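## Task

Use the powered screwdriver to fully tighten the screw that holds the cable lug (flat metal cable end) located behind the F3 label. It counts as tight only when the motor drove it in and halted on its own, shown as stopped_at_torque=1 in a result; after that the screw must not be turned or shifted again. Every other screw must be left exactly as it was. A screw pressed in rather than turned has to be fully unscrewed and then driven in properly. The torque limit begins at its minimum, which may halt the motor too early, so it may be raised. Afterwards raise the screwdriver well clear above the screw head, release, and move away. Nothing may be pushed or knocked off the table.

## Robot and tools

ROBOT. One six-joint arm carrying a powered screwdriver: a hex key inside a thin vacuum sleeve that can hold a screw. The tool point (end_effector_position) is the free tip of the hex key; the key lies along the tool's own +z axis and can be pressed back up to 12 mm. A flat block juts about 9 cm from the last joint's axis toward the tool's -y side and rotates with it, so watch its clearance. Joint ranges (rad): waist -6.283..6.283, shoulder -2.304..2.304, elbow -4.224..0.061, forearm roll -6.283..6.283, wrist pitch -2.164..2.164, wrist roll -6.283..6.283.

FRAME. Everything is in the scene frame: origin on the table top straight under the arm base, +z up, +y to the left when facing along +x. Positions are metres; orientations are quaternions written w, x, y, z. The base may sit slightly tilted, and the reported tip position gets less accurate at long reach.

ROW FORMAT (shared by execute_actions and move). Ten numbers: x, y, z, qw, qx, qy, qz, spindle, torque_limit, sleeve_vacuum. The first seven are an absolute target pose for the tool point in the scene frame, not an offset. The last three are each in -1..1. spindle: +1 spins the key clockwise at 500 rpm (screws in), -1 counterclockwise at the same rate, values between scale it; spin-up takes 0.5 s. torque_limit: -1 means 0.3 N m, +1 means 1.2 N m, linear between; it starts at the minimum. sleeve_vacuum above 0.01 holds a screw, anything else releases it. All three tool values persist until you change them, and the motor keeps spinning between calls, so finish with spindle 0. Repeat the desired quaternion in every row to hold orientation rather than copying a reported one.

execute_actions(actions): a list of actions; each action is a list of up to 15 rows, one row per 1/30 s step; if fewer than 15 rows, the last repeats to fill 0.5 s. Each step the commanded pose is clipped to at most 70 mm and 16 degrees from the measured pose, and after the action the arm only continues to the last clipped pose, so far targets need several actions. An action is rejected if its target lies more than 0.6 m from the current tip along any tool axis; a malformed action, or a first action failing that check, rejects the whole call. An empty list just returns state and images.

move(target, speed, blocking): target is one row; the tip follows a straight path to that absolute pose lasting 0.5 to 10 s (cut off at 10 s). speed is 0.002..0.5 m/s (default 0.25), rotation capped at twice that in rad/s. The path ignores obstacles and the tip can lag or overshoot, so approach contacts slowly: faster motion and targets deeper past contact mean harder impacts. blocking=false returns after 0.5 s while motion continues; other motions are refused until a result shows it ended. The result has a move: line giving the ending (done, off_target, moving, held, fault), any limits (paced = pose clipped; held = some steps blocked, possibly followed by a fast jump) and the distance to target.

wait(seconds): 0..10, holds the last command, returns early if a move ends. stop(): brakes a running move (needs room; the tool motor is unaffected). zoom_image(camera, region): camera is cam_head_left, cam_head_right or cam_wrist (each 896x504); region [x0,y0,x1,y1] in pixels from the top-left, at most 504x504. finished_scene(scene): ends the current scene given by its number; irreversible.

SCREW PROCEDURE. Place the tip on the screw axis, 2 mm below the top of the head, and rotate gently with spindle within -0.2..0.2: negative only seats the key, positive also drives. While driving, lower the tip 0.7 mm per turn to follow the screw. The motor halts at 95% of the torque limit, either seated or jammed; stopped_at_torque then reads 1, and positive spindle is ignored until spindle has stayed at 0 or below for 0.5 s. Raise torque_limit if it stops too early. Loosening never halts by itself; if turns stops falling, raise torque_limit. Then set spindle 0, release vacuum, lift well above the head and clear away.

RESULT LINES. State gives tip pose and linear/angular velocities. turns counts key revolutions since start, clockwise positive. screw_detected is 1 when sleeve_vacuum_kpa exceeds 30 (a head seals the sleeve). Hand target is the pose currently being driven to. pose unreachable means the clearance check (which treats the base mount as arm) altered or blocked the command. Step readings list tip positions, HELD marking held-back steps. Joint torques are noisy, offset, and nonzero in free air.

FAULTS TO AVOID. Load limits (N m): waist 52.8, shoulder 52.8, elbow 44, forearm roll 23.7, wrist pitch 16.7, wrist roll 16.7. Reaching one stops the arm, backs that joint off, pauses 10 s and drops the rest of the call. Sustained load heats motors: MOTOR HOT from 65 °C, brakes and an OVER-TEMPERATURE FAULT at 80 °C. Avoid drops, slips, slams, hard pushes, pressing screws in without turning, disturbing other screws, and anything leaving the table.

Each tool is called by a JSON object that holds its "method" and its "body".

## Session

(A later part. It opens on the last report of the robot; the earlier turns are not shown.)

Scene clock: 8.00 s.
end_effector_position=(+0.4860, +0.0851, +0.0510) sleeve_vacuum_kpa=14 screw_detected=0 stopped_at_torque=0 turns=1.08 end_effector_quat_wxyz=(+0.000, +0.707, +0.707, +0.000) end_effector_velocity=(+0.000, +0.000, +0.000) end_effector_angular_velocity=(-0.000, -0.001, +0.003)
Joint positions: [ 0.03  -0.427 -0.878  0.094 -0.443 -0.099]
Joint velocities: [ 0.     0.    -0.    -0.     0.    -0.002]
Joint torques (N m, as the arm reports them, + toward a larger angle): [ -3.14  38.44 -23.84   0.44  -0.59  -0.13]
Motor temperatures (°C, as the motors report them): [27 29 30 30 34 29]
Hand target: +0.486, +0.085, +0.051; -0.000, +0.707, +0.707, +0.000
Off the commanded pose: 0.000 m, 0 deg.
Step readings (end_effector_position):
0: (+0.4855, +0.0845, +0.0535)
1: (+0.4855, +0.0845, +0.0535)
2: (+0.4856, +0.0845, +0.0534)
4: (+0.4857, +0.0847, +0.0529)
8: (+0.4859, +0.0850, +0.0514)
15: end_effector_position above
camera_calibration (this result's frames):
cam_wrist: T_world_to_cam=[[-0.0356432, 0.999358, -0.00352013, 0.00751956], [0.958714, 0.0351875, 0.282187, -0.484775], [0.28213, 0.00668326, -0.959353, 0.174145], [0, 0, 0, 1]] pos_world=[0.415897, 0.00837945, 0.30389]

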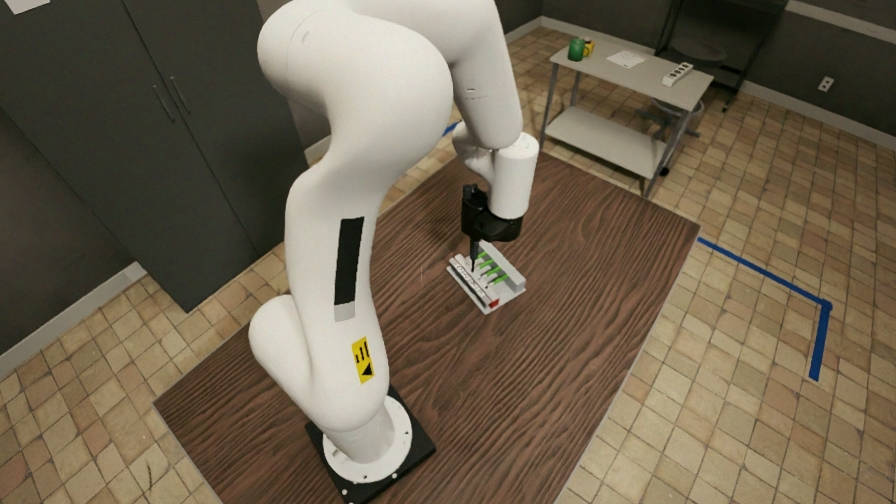

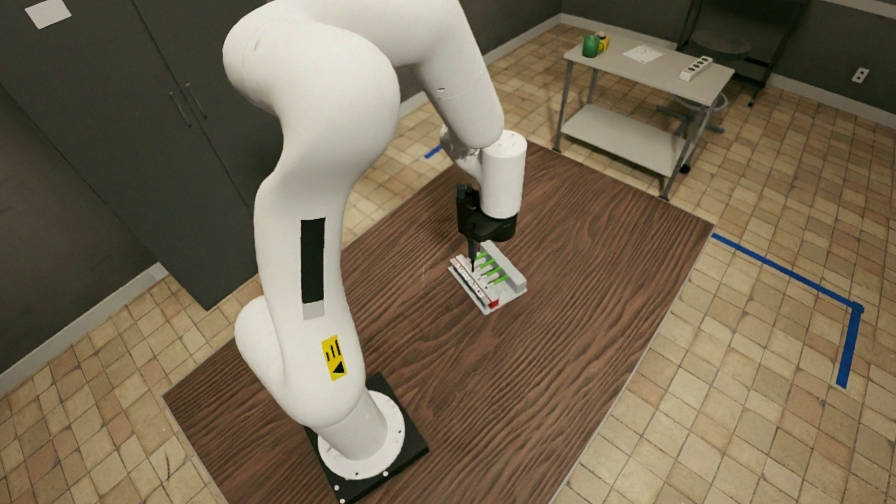

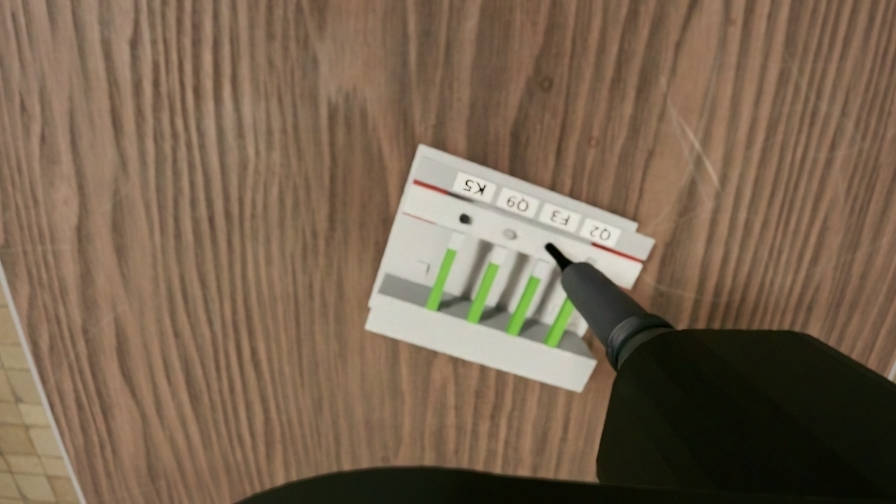

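{"method": "execute_actions", "body": {"actions": [[[0.4862,0.0853,0.0506,0,0.7071,0.7071,0,0.1,1,1],[0.4864,0.0855,0.0502,0,0.7071,0.7071,0,0.1,1,1],[0.4866,0.0857,0.0498,0,0.7071,0.7071,0,0.1,1,1],[0.4867,0.0859,0.0494,0,0.7071,0.7071,0,0.1,1,1],[0.4868,0.086,0.049,0,0.7071,0.7071,0,0.1,1,1],[0.4868,0.086,0.0485,0,0.7071,0.7071,0,0.1,1,1],[0.4868,0.086,0.0485,0,0.7071,0.7071,0,0.1,1,1],[0.4868,0.086,0.0485,0,0.7071,0.7071,0,0.1,1,1],[0.4868,0.086,0.0485,0,0.7071,0.7071,0,0.1,1,1],[0.4868,0.086,0.0485,0,0.7071,0.7071,0,0.1,1,1],[0.4868,0.086,0.0485,0,0.7071,0.7071,0,0.1,1,1],[0.4868,0.086,0.0485,0,0.7071,0.7071,0,0.1,1,1],[0.4868,0.086,0.0485,0,0.7071,0.7071,0,0.1,1,1],[0.4868,0.086,0.0485,0,0.7071,0.7071,0,0.1,1,1],[0.4868,0.086,0.0485,0,0.7071,0.7071,0,0,1,1]]]}}

{"method": "zoom_image", "body": {"camera": "cam_wrist", "region": [490, 200, 590, 280]}}

{"method": "zoom_image", "body": {"camera": "cam_head_left", "region": [455, 250, 495, 290]}}

Scene clock: 8.70 s.
end_effector_position=(+0.4870, +0.0860, +0.0486) sleeve_vacuum_kpa=14 screw_detected=0 stopped_at_torque=0 turns=1.46 end_effector_quat_wxyz=(+0.000, +0.707, +0.707, +0.000) end_effector_velocity=(+0.000, +0.000, -0.000) end_effector_angular_velocity=(+0.000, -0.000, +0.001)
Joint positions: [ 0.032 -0.433 -0.88   0.095 -0.438 -0.098]
Joint velocities: [ 0.     0.     0.     0.     0.001 -0.001]
Joint torques (N m, as the arm reports them, + toward a larger angle): [ -0.34  33.98 -21.61   2.18  -0.92  -0.35]
Motor temperatures (°C, as the motors report them): [27 29 30 30 34 29]
Hand target: +0.487, +0.086, +0.048; -0.000, +0.707, +0.707, +0.000
Off the commanded pose: 0.000 m, 0 deg.
Step readings (end_effector_position):
0: (+0.4860, +0.0851, +0.0510)
1: (+0.4860, +0.0851, +0.0510)
2: (+0.4861, +0.0852, +0.0510)
4: (+0.4866, +0.0854, +0.0506)
8: (+0.4870, +0.0859, +0.0491)
15: end_effector_position above
camera_calibration (this result's frames):
cam_wrist: T_world_to_cam=[[-0.0356053, 0.99936, -0.00353625, 0.00662689], [0.958626, 0.0351536, 0.28249, -0.485013], [0.282433, 0.00666818, -0.959264, 0.171389], [0, 0, 0, 1]] pos_world=[0.416776, 0.00928443, 0.301442]

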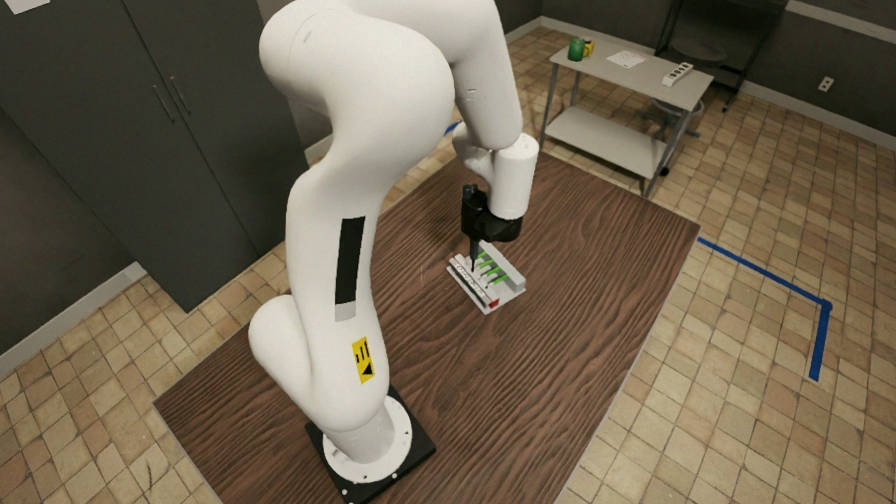

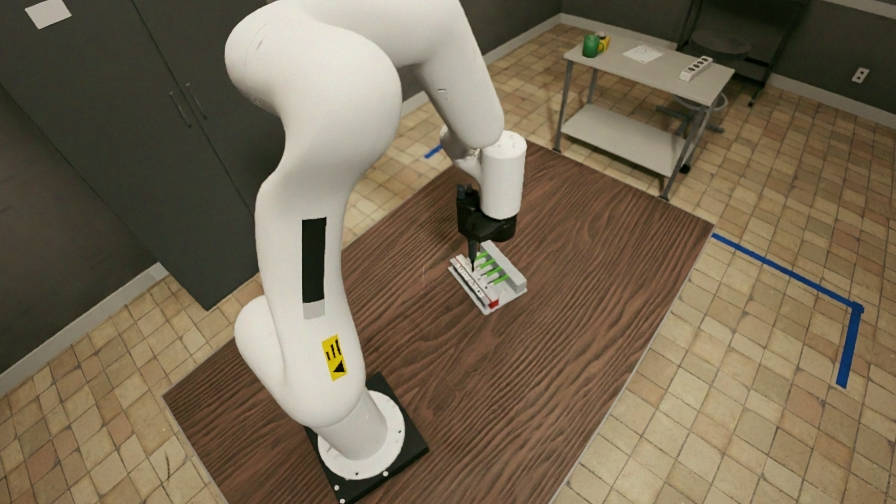

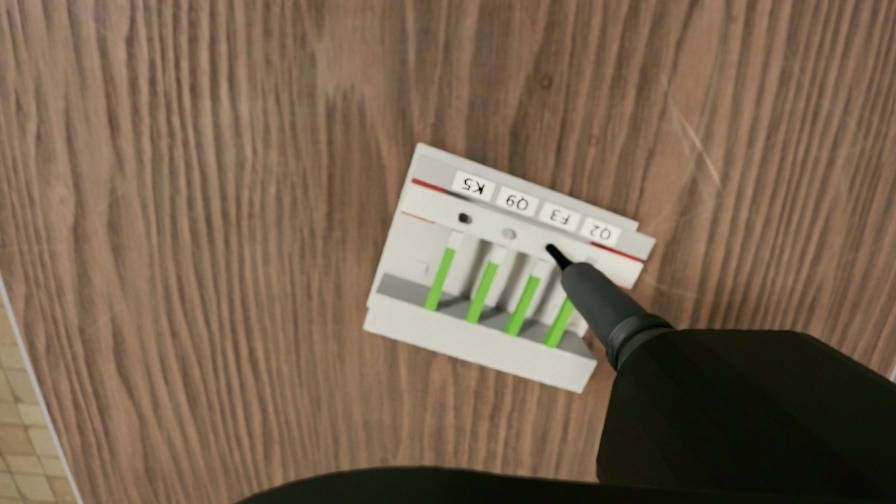

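Region (490, 200, 590, 280) of cam_wrist's 896x504 image, scaled by 5.040, with more detail than that image has; it fills the top 403 rows of this view, and the rest is white.

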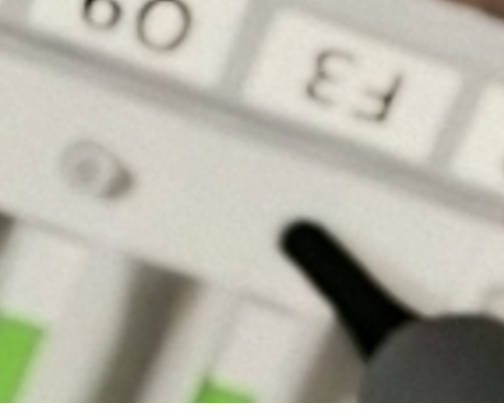

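Region (455, 250, 495, 290) of cam_head_left's 896x504 image, scaled by 12.600, with more detail than that image has.

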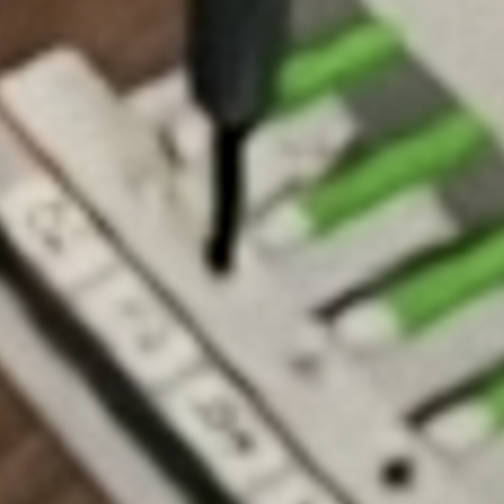

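{"method": "move", "body": {"target": [0.4868, 0.086, 0.069, 0, 0.7071, 0.7071, 0, 0, 1, 1], "speed": 0.08}}

{"method": "zoom_image", "body": {"camera": "cam_wrist", "region": [525, 225, 575, 265]}}

{"method": "zoom_image", "body": {"camera": "cam_wrist", "region": [490, 200, 590, 280]}}

Scene clock: 9.70 s.
end_effector_position=(+0.4867, +0.0860, +0.0688) sleeve_vacuum_kpa=14 screw_detected=0 stopped_at_torque=0 turns=1.46 end_effector_quat_wxyz=(-0.000, +0.707, +0.707, -0.000) end_effector_velocity=(-0.001, -0.000, +0.000) end_effector_angular_velocity=(-0.001, +0.001, +0.004)
Joint positions: [ 0.03  -0.394 -0.884  0.087 -0.482 -0.091]
Joint velocities: [ 0.     0.001 -0.    -0.002 -0.002 -0.002]
Joint torques (N m, as the arm reports them, + toward a larger angle): [ -2.07  34.76 -25.03   2.35  -0.85  -0.22]
Motor temperatures (°C, as the motors report them): [27 29 30 30 34 29]
Hand target: +0.487, +0.086, +0.069; +0.000, +0.707, +0.707, -0.000
Off the commanded pose: 0.000 m, 0 deg.
move: done
camera_calibration (this result's frames):
cam_wrist: T_world_to_cam=[[-0.0355929, 0.99936, -0.00361736, 0.00673142], [0.958806, 0.0351688, 0.281877, -0.490476], [0.281824, 0.00656446, -0.959444, 0.191185], [0, 0, 0, 1]] pos_world=[0.41663, 0.00926733, 0.321709]

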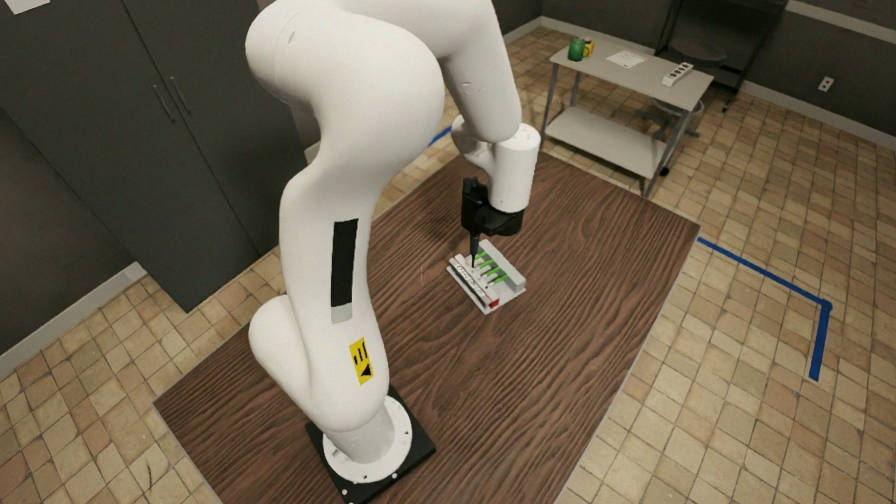

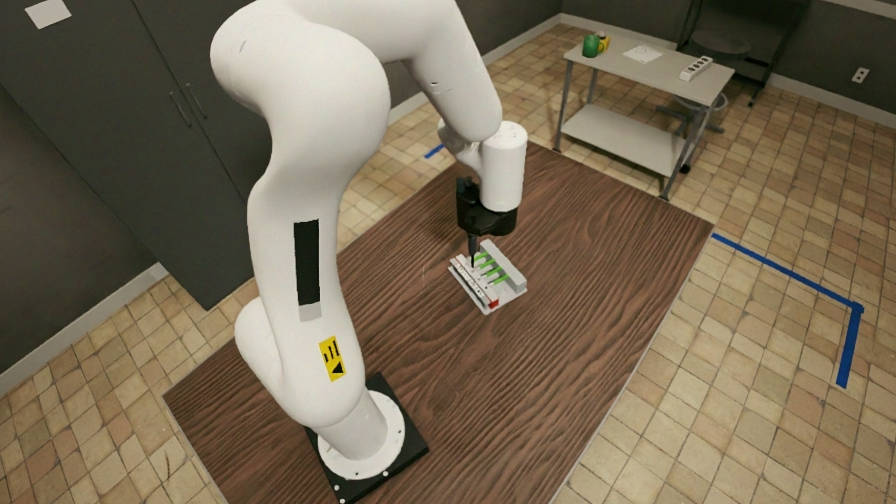

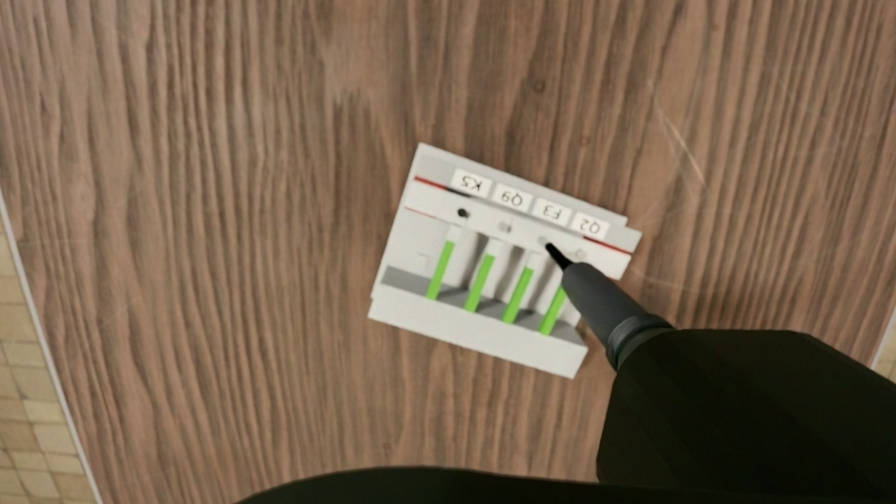

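Region (525, 225, 575, 265) of cam_wrist's 896x504 image, scaled by 10.080, with more detail than that image has; it fills the top 403 rows of this view, and the rest is white.

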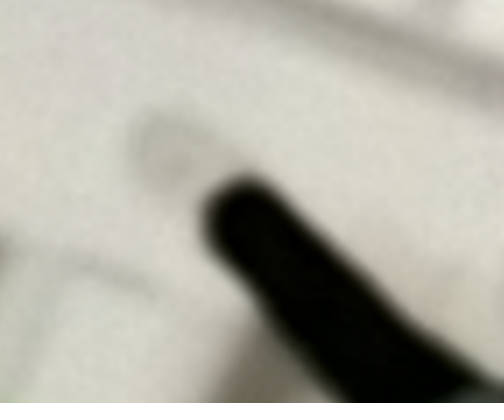

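Region (490, 200, 590, 280) of cam_wrist's 896x504 image, scaled by 5.040, with more detail than that image has; it fills the top 403 rows of this view, and the rest is white.

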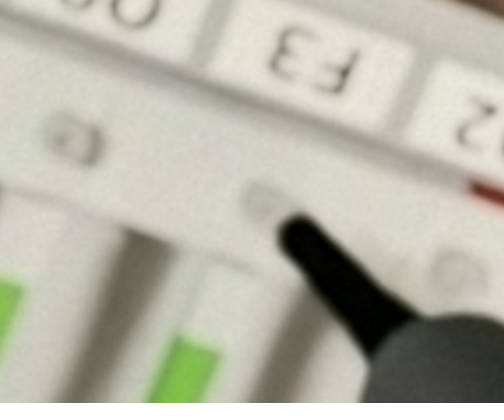

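{"method": "execute_actions", "body": {"actions": [[[0.4869,0.086,0.068,0,0.7071,0.7071,0,0,1,1],[0.4871,0.0861,0.0668,0,0.7071,0.7071,0,0,1,1],[0.4873,0.0861,0.0654,0,0.7071,0.7071,0,0,1,1],[0.4875,0.0862,0.064,0,0.7071,0.7071,0,0,1,1],[0.4877,0.0862,0.0625,0,0.7071,0.7071,0,0,1,1],[0.4878,0.0862,0.061,0,0.7071,0.7071,0,0,1,1],[0.4878,0.0862,0.0595,0,0.7071,0.7071,0,0,1,1],[0.4878,0.0862,0.058,0,0.7071,0.7071,0,0,1,1],[0.4878,0.0862,0.0566,0,0.7071,0.7071,0,0,1,1],[0.4878,0.0862,0.0554,0,0.7071,0.7071,0,0,1,1],[0.4878,0.0862,0.0544,0,0.7071,0.7071,0,0,1,1],[0.4878,0.0862,0.0535,0,0.7071,0.7071,0,0,1,1],[0.4878,0.0862,0.0528,0,0.7071,0.7071,0,0,1,1],[0.4878,0.0862,0.0522,0,0.7071,0.7071,0,0,1,1],[0.4878,0.0862,0.0517,0,0.7071,0.7071,0,0,1,1]],[[0.4878,0.0862,0.0513,0,0.7071,0.7071,0,0.1,1,1],[0.4878,0.0862,0.0509,0,0.7071,0.7071,0,0.1,1,1],[0.4878,0.0862,0.0505,0,0.7071,0.7071,0,0.1,1,1],[0.4878,0.0862,0.0501,0,0.7071,0.7071,0,0.1,1,1],[0.4878,0.0862,0.0497,0,0.7071,0.7071,0,0.1,1,1],[0.4878,0.0862,0.0493,0,0.7071,0.7071,0,0.1,1,1],[0.4878,0.0862,0.0489,0,0.7071,0.7071,0,0.1,1,1],[0.4878,0.0862,0.0485,0,0.7071,0.7071,0,0.1,1,1],[0.4878,0.0862,0.0481,0,0.7071,0.7071,0,0.1,1,1],[0.4878,0.0862,0.0478,0,0.7071,0.7071,0,0.1,1,1],[0.4878,0.0862,0.0478,0,0.7071,0.7071,0,0.1,1,1],[0.4878,0.0862,0.0478,0,0.7071,0.7071,0,0.1,1,1],[0.4878,0.0862,0.0478,0,0.7071,0.7071,0,0.1,1,1],[0.4878,0.0862,0.0478,0,0.7071,0.7071,0,0.1,1,1],[0.4878,0.0862,0.0478,0,0.7071,0.7071,0,0,1,1]]]}}

{"method": "zoom_image", "body": {"camera": "cam_wrist", "region": [525, 225, 575, 265]}}

Scene clock: 11.20 s.
end_effector_position=(+0.4882, +0.0863, +0.0481) sleeve_vacuum_kpa=14 screw_detected=0 stopped_at_torque=0 turns=1.84 end_effector_quat_wxyz=(+0.000, +0.707, +0.707, +0.000) end_effector_velocity=(-0.000, -0.000, -0.002) end_effector_angular_velocity=(+0.000, +0.000, -0.002)
Joint positions: [ 0.033 -0.436 -0.883  0.095 -0.438 -0.098]
Joint velocities: [-0.001 -0.003  0.001  0.001  0.003 -0.   ]
Joint torques (N m, as the arm reports them, + toward a larger angle): [ -4.71  34.21 -21.28   0.47  -0.78  -0.19]
Motor temperatures (°C, as the motors report them): [27 29 30 30 34 29]
Hand target: +0.488, +0.086, +0.048; -0.000, +0.707, +0.707, +0.000
Off the commanded pose: 0.001 m, 0 deg.
Step readings (end_effector_position; steps 1 to 15: 1st action; 16 to 30: 2nd action):
0: (+0.4868, +0.0860, +0.0690)
1: (+0.4868, +0.0860, +0.0690)
2: (+0.4869, +0.0860, +0.0688)
4: (+0.4872, +0.0860, +0.0674)
8: (+0.4875, +0.0862, +0.0621)
15: (+0.4876, +0.0862, +0.0536)
16: (+0.4876, +0.0862, +0.0529)
17: (+0.4877, +0.0862, +0.0523)
19: (+0.4878, +0.0862, +0.0514)
23: (+0.4883, +0.0862, +0.0500)
30: end_effector_position above
camera_calibration (this result's frames):
cam_wrist: T_world_to_cam=[[-0.0356086, 0.99936, -0.00346394, 0.00632124], [0.958516, 0.0351337, 0.282864, -0.486013], [0.282805, 0.00675215, -0.959154, 0.170359], [0, 0, 0, 1]] pos_world=[0.417898, 0.00960796, 0.300898]

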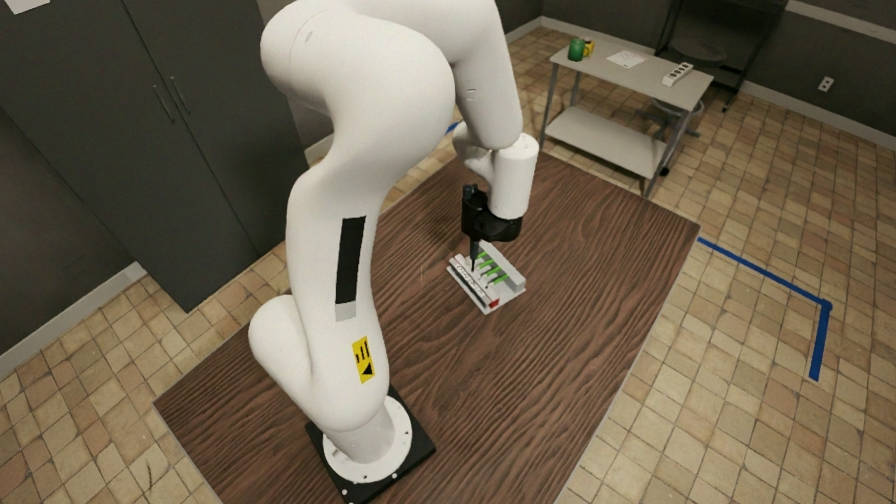

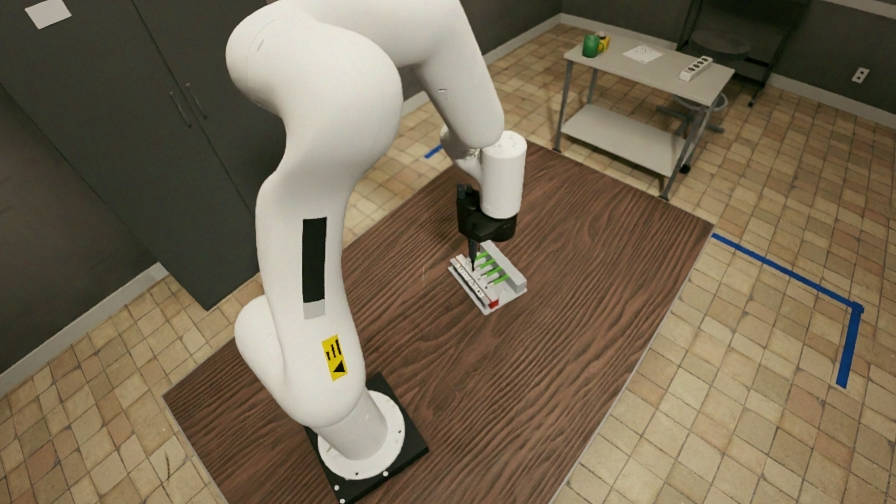

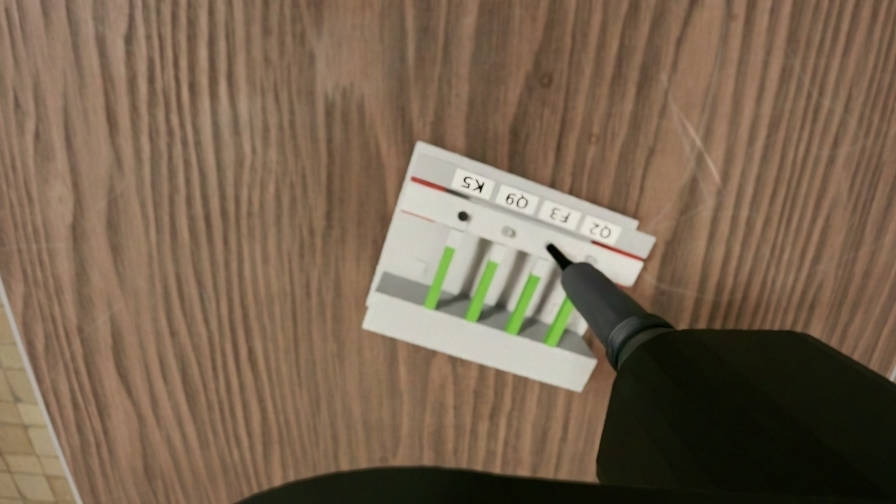

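Region (525, 225, 575, 265) of cam_wrist's 896x504 image, scaled by 10.080, with more detail than that image has; it fills the top 403 rows of this view, and the rest is white.

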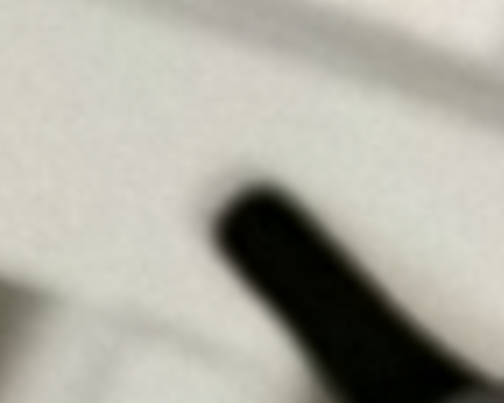

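{"method": "execute_actions", "body": {"actions": [[[0.4877,0.0862,0.0478,0,0.7071,0.7071,0,0.1,1,1],[0.4877,0.0862,0.0478,0,0.7071,0.7071,0,0.1,1,1],[0.4877,0.0862,0.0478,0,0.7071,0.7071,0,0.1,1,1],[0.4876,0.0862,0.0478,0,0.7071,0.7071,0,0.1,1,1],[0.4876,0.0862,0.0478,0,0.7071,0.7071,0,0.1,1,1],[0.4876,0.0862,0.0478,0,0.7071,0.7071,0,0.1,1,1],[0.4875,0.0862,0.0478,0,0.7071,0.7071,0,0.1,1,1],[0.4875,0.0862,0.0478,0,0.7071,0.7071,0,0.1,1,1],[0.4875,0.0862,0.0478,0,0.7071,0.7071,0,0.1,1,1],[0.4874,0.0862,0.0478,0,0.7071,0.7071,0,0.1,1,1],[0.4874,0.0862,0.0478,0,0.7071,0.7071,0,0.1,1,1],[0.4874,0.0862,0.0478,0,0.7071,0.7071,0,0.1,1,1],[0.4874,0.0862,0.0478,0,0.7071,0.7071,0,0.1,1,1],[0.4874,0.0862,0.0478,0,0.7071,0.7071,0,0.1,1,1],[0.4874,0.0862,0.0478,0,0.7071,0.7071,0,0,1,1]]]}}

{"method": "zoom_image", "body": {"camera": "cam_wrist", "region": [525, 225, 575, 265]}}

{"method": "zoom_image", "body": {"camera": "cam_wrist", "region": [490, 200, 590, 280]}}

Scene clock: 11.97 s.
end_effector_position=(+0.4870, +0.0861, +0.0477) sleeve_vacuum_kpa=14 screw_detected=0 stopped_at_torque=0 turns=2.22 end_effector_quat_wxyz=(-0.000, +0.707, +0.707, -0.000) end_effector_velocity=(+0.000, +0.000, -0.000) end_effector_angular_velocity=(+0.000, -0.001, -0.003)
Joint positions: [ 0.032 -0.436 -0.881  0.095 -0.438 -0.098]
Joint velocities: [ 0.    -0.     0.     0.001  0.001  0.003]
Joint torques (N m, as the arm reports them, + toward a larger angle): [  0.18  37.45 -21.64   1.41  -1.14  -0.5 ]
Motor temperatures (°C, as the motors report them): [27 29 30 30 34 29]
Hand target: +0.487, +0.086, +0.048; -0.000, +0.707, +0.707, +0.000
Off the commanded pose: 0.000 m, 0 deg.
Step readings (end_effector_position):
0: (+0.4881, +0.0863, +0.0479)
1: (+0.4880, +0.0862, +0.0479)
2: (+0.4880, +0.0862, +0.0479)
4: (+0.4880, +0.0862, +0.0479)
8: (+0.4878, +0.0861, +0.0478)
15: end_effector_position above
camera_calibration (this result's frames):
cam_wrist: T_world_to_cam=[[-0.0357307, 0.999355, -0.00353703, 0.00659978], [0.958946, 0.0352818, 0.281387, -0.484906], [0.28133, 0.00666234, -0.959588, 0.171043], [0, 0, 0, 1]] pos_world=[0.417115, 0.00937333, 0.300601]

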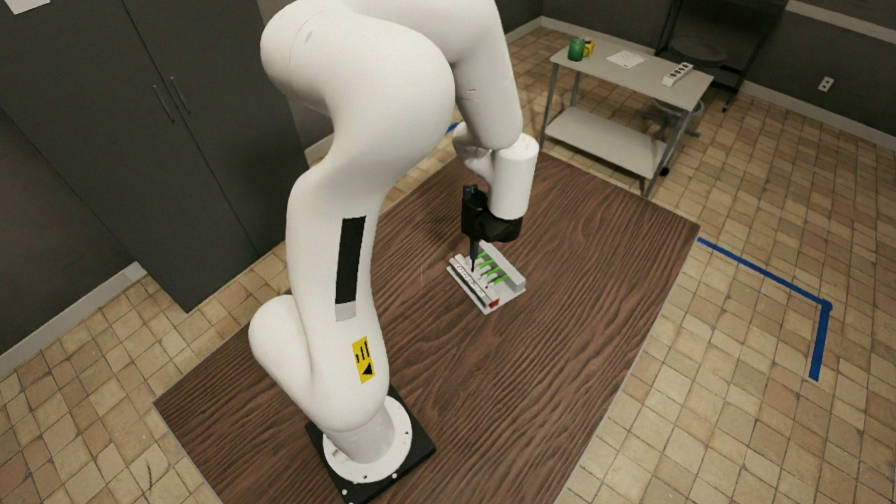

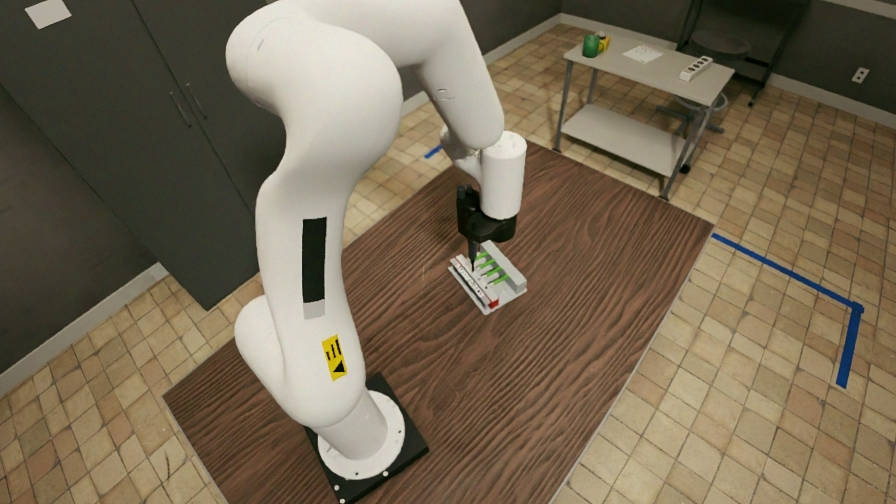

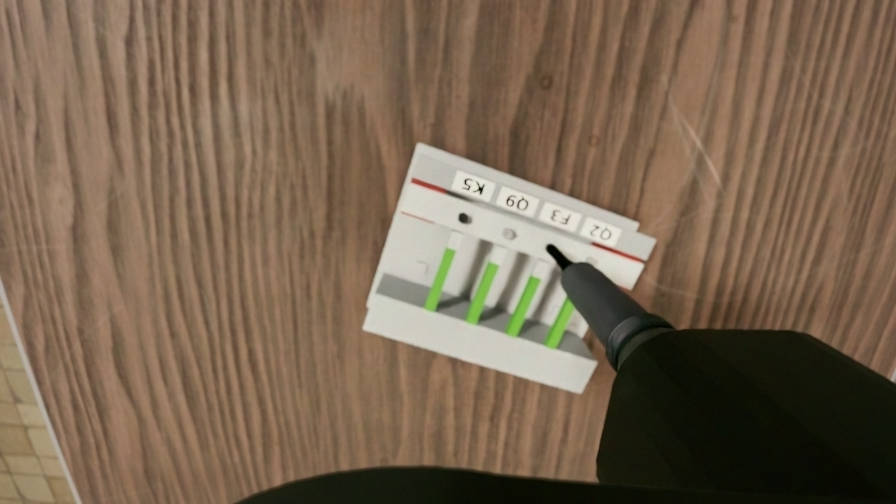

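Region (525, 225, 575, 265) of cam_wrist's 896x504 image, scaled by 10.080, with more detail than that image has; it fills the top 403 rows of this view, and the rest is white.

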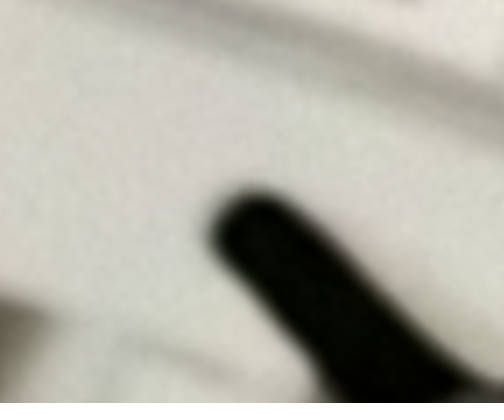

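Region (490, 200, 590, 280) of cam_wrist's 896x504 image, scaled by 5.040, with more detail than that image has; it fills the top 403 rows of this view, and the rest is white.

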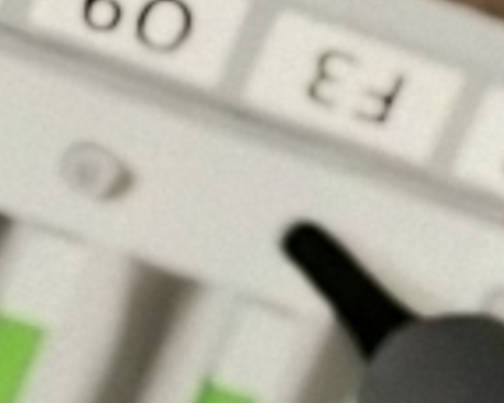

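{"method": "execute_actions", "body": {"actions": [[[0.4874,0.0862,0.049,0,0.7071,0.7071,0,0,1,1],[0.4874,0.0862,0.050,0,0.7071,0.7071,0,0,1,1],[0.4874,0.0862,0.051,0,0.7071,0.7071,0,0,1,1],[0.4876,0.0863,0.052,0,0.7071,0.7071,0,0,1,1],[0.4878,0.0864,0.052,0,0.7071,0.7071,0,0,1,1],[0.488,0.0866,0.052,0,0.7071,0.7071,0,0,1,1],[0.488,0.0867,0.052,0,0.7071,0.7071,0,0,1,1],[0.488,0.0867,0.052,0,0.7071,0.7071,0,0,1,1],[0.488,0.0867,0.052,0,0.7071,0.7071,0,0,1,1],[0.488,0.0867,0.0517,0,0.7071,0.7071,0,0,1,1],[0.488,0.0867,0.0514,0,0.7071,0.7071,0,0.1,1,1],[0.488,0.0867,0.0511,0,0.7071,0.7071,0,0.1,1,1],[0.488,0.0867,0.0508,0,0.7071,0.7071,0,0.1,1,1],[0.488,0.0867,0.0505,0,0.7071,0.7071,0,0.1,1,1],[0.488,0.0867,0.0502,0,0.7071,0.7071,0,0.1,1,1]],[[0.488,0.0867,0.0499,0,0.7071,0.7071,0,0.1,1,1],[0.488,0.0867,0.0496,0,0.7071,0.7071,0,0.1,1,1],[0.488,0.0867,0.0493,0,0.7071,0.7071,0,0.1,1,1],[0.488,0.0867,0.049,0,0.7071,0.7071,0,0.1,1,1],[0.488,0.0867,0.0487,0,0.7071,0.7071,0,0.1,1,1],[0.488,0.0867,0.0484,0,0.7071,0.7071,0,0.1,1,1],[0.488,0.0867,0.0484,0,0.7071,0.7071,0,0.1,1,1],[0.488,0.0867,0.0484,0,0.7071,0.7071,0,0.1,1,1],[0.488,0.0867,0.0484,0,0.7071,0.7071,0,0.1,1,1],[0.488,0.0867,0.0484,0,0.7071,0.7071,0,0.1,1,1],[0.488,0.0867,0.0484,0,0.7071,0.7071,0,0.1,1,1],[0.488,0.0867,0.0484,0,0.7071,0.7071,0,0.1,1,1],[0.488,0.0867,0.0484,0,0.7071,0.7071,0,0.1,1,1],[0.488,0.0867,0.0484,0,0.7071,0.7071,0,0.1,1,1],[0.488,0.0867,0.0484,0,0.7071,0.7071,0,0,1,1]]]}}

{"method": "zoom_image", "body": {"camera": "cam_wrist", "region": [525, 225, 575, 265]}}

Scene clock: 13.50 s.
end_effector_position=(+0.4882, +0.0867, +0.0485) sleeve_vacuum_kpa=14 screw_detected=0 stopped_at_torque=0 turns=2.74 end_effector_quat_wxyz=(+0.000, +0.707, +0.707, +0.000) end_effector_velocity=(-0.001, +0.000, -0.001) end_effector_angular_velocity=(+0.001, +0.001, +0.000)
Joint positions: [ 0.033 -0.435 -0.883  0.095 -0.439 -0.096]
Joint velocities: [ 0.    -0.001  0.001  0.002  0.001 -0.002]
Joint torques (N m, as the arm reports them, + toward a larger angle): [ -4.27  35.52 -22.31   1.32  -1.18  -0.03]
Motor temperatures (°C, as the motors report them): [27 29 30 30 34 29]
Hand target: +0.488, +0.087, +0.048; -0.000, +0.707, +0.707, +0.000
Off the commanded pose: 0.000 m, 0 deg.
Step readings (end_effector_position; steps 1 to 15: 1st action; 16 to 30: 2nd action):
0: (+0.4872, +0.0862, +0.0478)
1: (+0.4872, +0.0862, +0.0478)
2: (+0.4872, +0.0862, +0.0481)
4: (+0.4872, +0.0862, +0.0494)
8: (+0.4876, +0.0865, +0.0515)
15: (+0.4879, +0.0867, +0.0509)
16: (+0.4881, +0.0867, +0.0508)
17: (+0.4882, +0.0867, +0.0505)
19: (+0.4883, +0.0867, +0.0500)
23: (+0.4883, +0.0867, +0.0489)
30: end_effector_position above
camera_calibration (this result's frames):
cam_wrist: T_world_to_cam=[[-0.0356073, 0.99936, -0.00353409, 0.00595868], [0.958622, 0.0351549, 0.282503, -0.486166], [0.282446, 0.00667132, -0.95926, 0.170928], [0, 0, 0, 1]] pos_world=[0.417983, 0.00999592, 0.301329]

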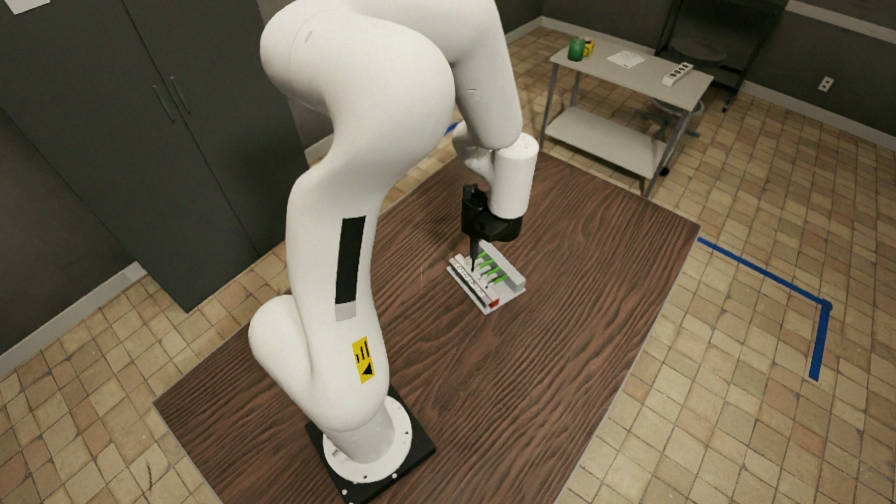

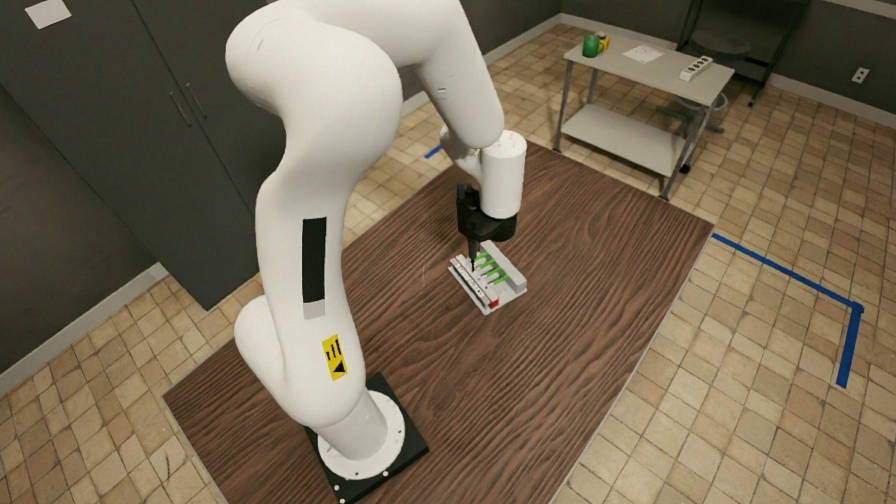

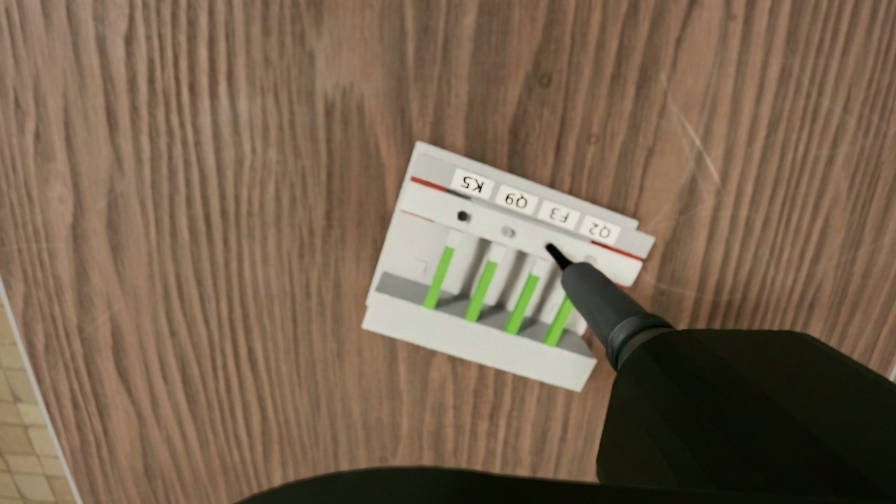

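Region (525, 225, 575, 265) of cam_wrist's 896x504 image, scaled by 10.080, with more detail than that image has; it fills the top 403 rows of this view, and the rest is white.

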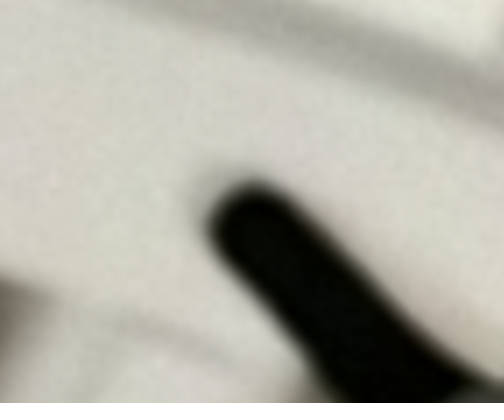

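{"method": "execute_actions", "body": {"actions": [[[0.488,0.0867,0.0482,0,0.7071,0.7071,0,0.15,1,1],[0.488,0.0867,0.048,0,0.7071,0.7071,0,0.15,1,1],[0.488,0.0867,0.0478,0,0.7071,0.7071,0,0.15,1,1],[0.488,0.0867,0.0476,0,0.7071,0.7071,0,0.15,1,1],[0.488,0.0867,0.0474,0,0.7071,0.7071,0,0.15,1,1]],[[0.488,0.0867,0.0474,0,0.7071,0.7071,0,0.15,1,1],[0.488,0.0867,0.0474,0,0.7071,0.7071,0,0.15,1,1],[0.488,0.0867,0.0474,0,0.7071,0.7071,0,0.15,1,1],[0.488,0.0867,0.0474,0,0.7071,0.7071,0,0.15,1,1],[0.488,0.0867,0.0474,0,0.7071,0.7071,0,0.15,1,1],[0.488,0.0867,0.0474,0,0.7071,0.7071,0,0.15,1,1],[0.488,0.0867,0.0474,0,0.7071,0.7071,0,0.15,1,1],[0.488,0.0867,0.0474,0,0.7071,0.7071,0,0.15,1,1],[0.488,0.0867,0.0474,0,0.7071,0.7071,0,0.15,1,1],[0.488,0.0867,0.0474,0,0.7071,0.7071,0,0.15,1,1],[0.488,0.0867,0.0474,0,0.7071,0.7071,0,0.15,1,1],[0.488,0.0867,0.0474,0,0.7071,0.7071,0,0.15,1,1],[0.488,0.0867,0.0474,0,0.7071,0.7071,0,0.15,1,1],[0.488,0.0867,0.0474,0,0.7071,0.7071,0,0,1,1]]]}}

{"method": "zoom_image", "body": {"camera": "cam_wrist", "region": [525, 225, 575, 265]}}

Scene clock: 14.73 s.
end_effector_position=(+0.4880, +0.0867, +0.0474) sleeve_vacuum_kpa=14 screw_detected=0 stopped_at_torque=0 turns=3.88 end_effector_quat_wxyz=(+0.000, +0.707, +0.707, +0.000) end_effector_velocity=(+0.000, +0.000, +0.000) end_effector_angular_velocity=(+0.000, -0.000, -0.001)
Joint positions: [ 0.033 -0.438 -0.883  0.095 -0.437 -0.097]
Joint velocities: [ 0.     0.001  0.     0.001 -0.    -0.   ]
Joint torques (N m, as the arm reports them, + toward a larger angle): [ -1.89  34.39 -21.29   0.28  -1.17  -0.37]
Motor temperatures (°C, as the motors report them): [27 29 30 30 34 29]
Hand target: +0.488, +0.087, +0.047; +0.000, +0.707, +0.707, +0.000
Off the commanded pose: 0.000 m, 0 deg.
Step readings (end_effector_position; steps 1 to 15: 1st action; 16 to 30: 2nd action):
0: (+0.4881, +0.0867, +0.0484)
1: (+0.4881, +0.0867, +0.0484)
2: (+0.4881, +0.0867, +0.0484)
4: (+0.4881, +0.0867, +0.0481)
8: (+0.4881, +0.0867, +0.0475)
15: (+0.4881, +0.0867, +0.0474)
16: (+0.4881, +0.0867, +0.0474)
17: (+0.4881, +0.0867, +0.0474)
19: (+0.4881, +0.0867, +0.0474)
23: (+0.4880, +0.0867, +0.0474)
30: end_effector_position above
camera_calibration (this result's frames):
cam_wrist: T_world_to_cam=[[-0.0356252, 0.999359, -0.00353747, 0.00597541], [0.958708, 0.035175, 0.282208, -0.485734], [0.282152, 0.00666232, -0.959347, 0.170072], [0, 0, 0, 1]] pos_world=[0.417904, 0.00998105, 0.300257]

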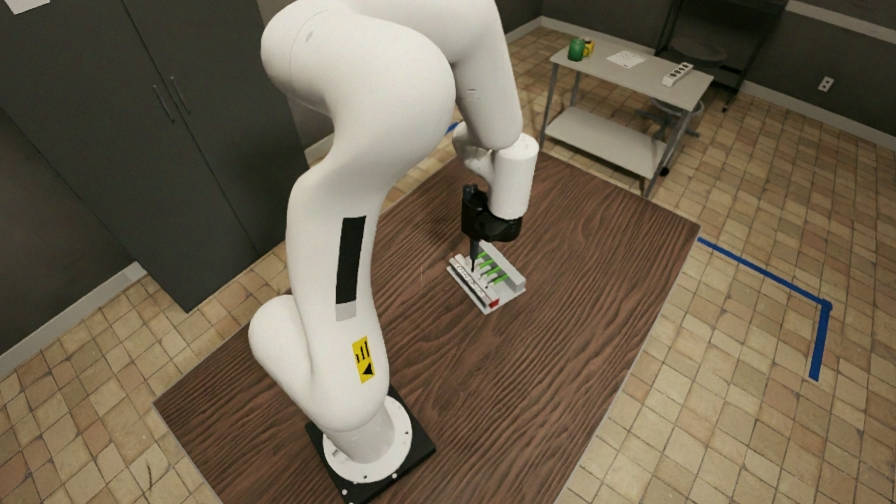

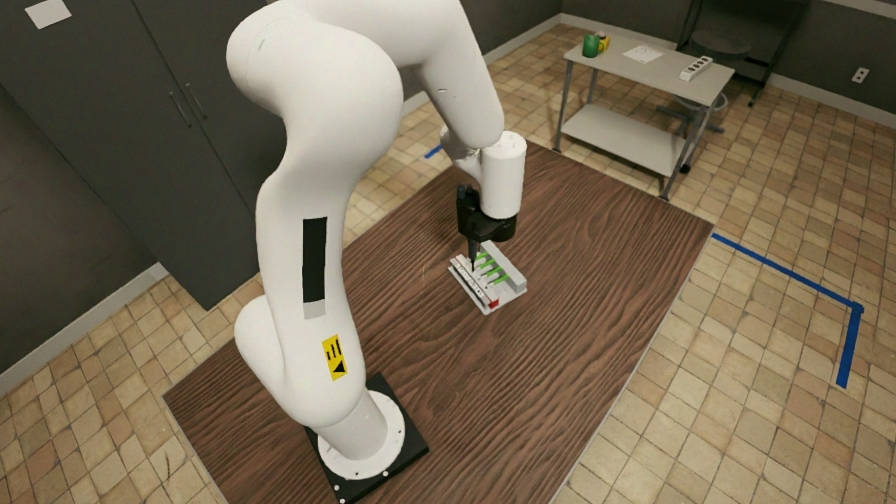

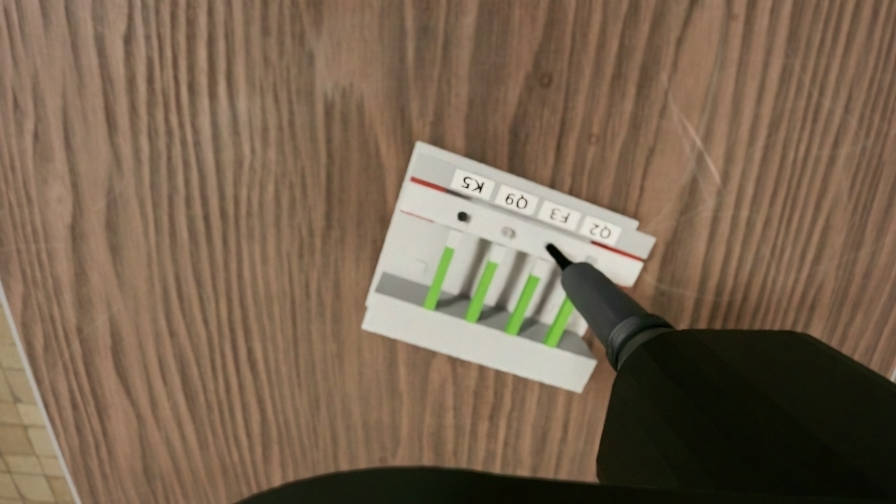

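Region (525, 225, 575, 265) of cam_wrist's 896x504 image, scaled by 10.080, with more detail than that image has; it fills the top 403 rows of this view, and the rest is white.

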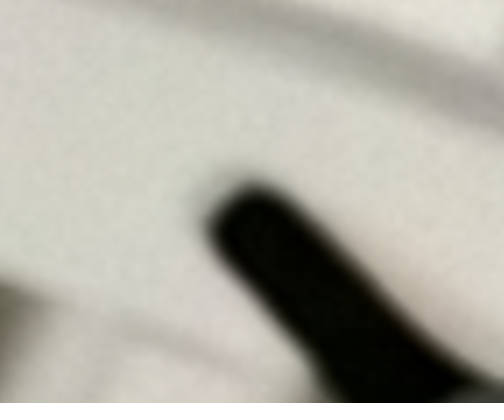

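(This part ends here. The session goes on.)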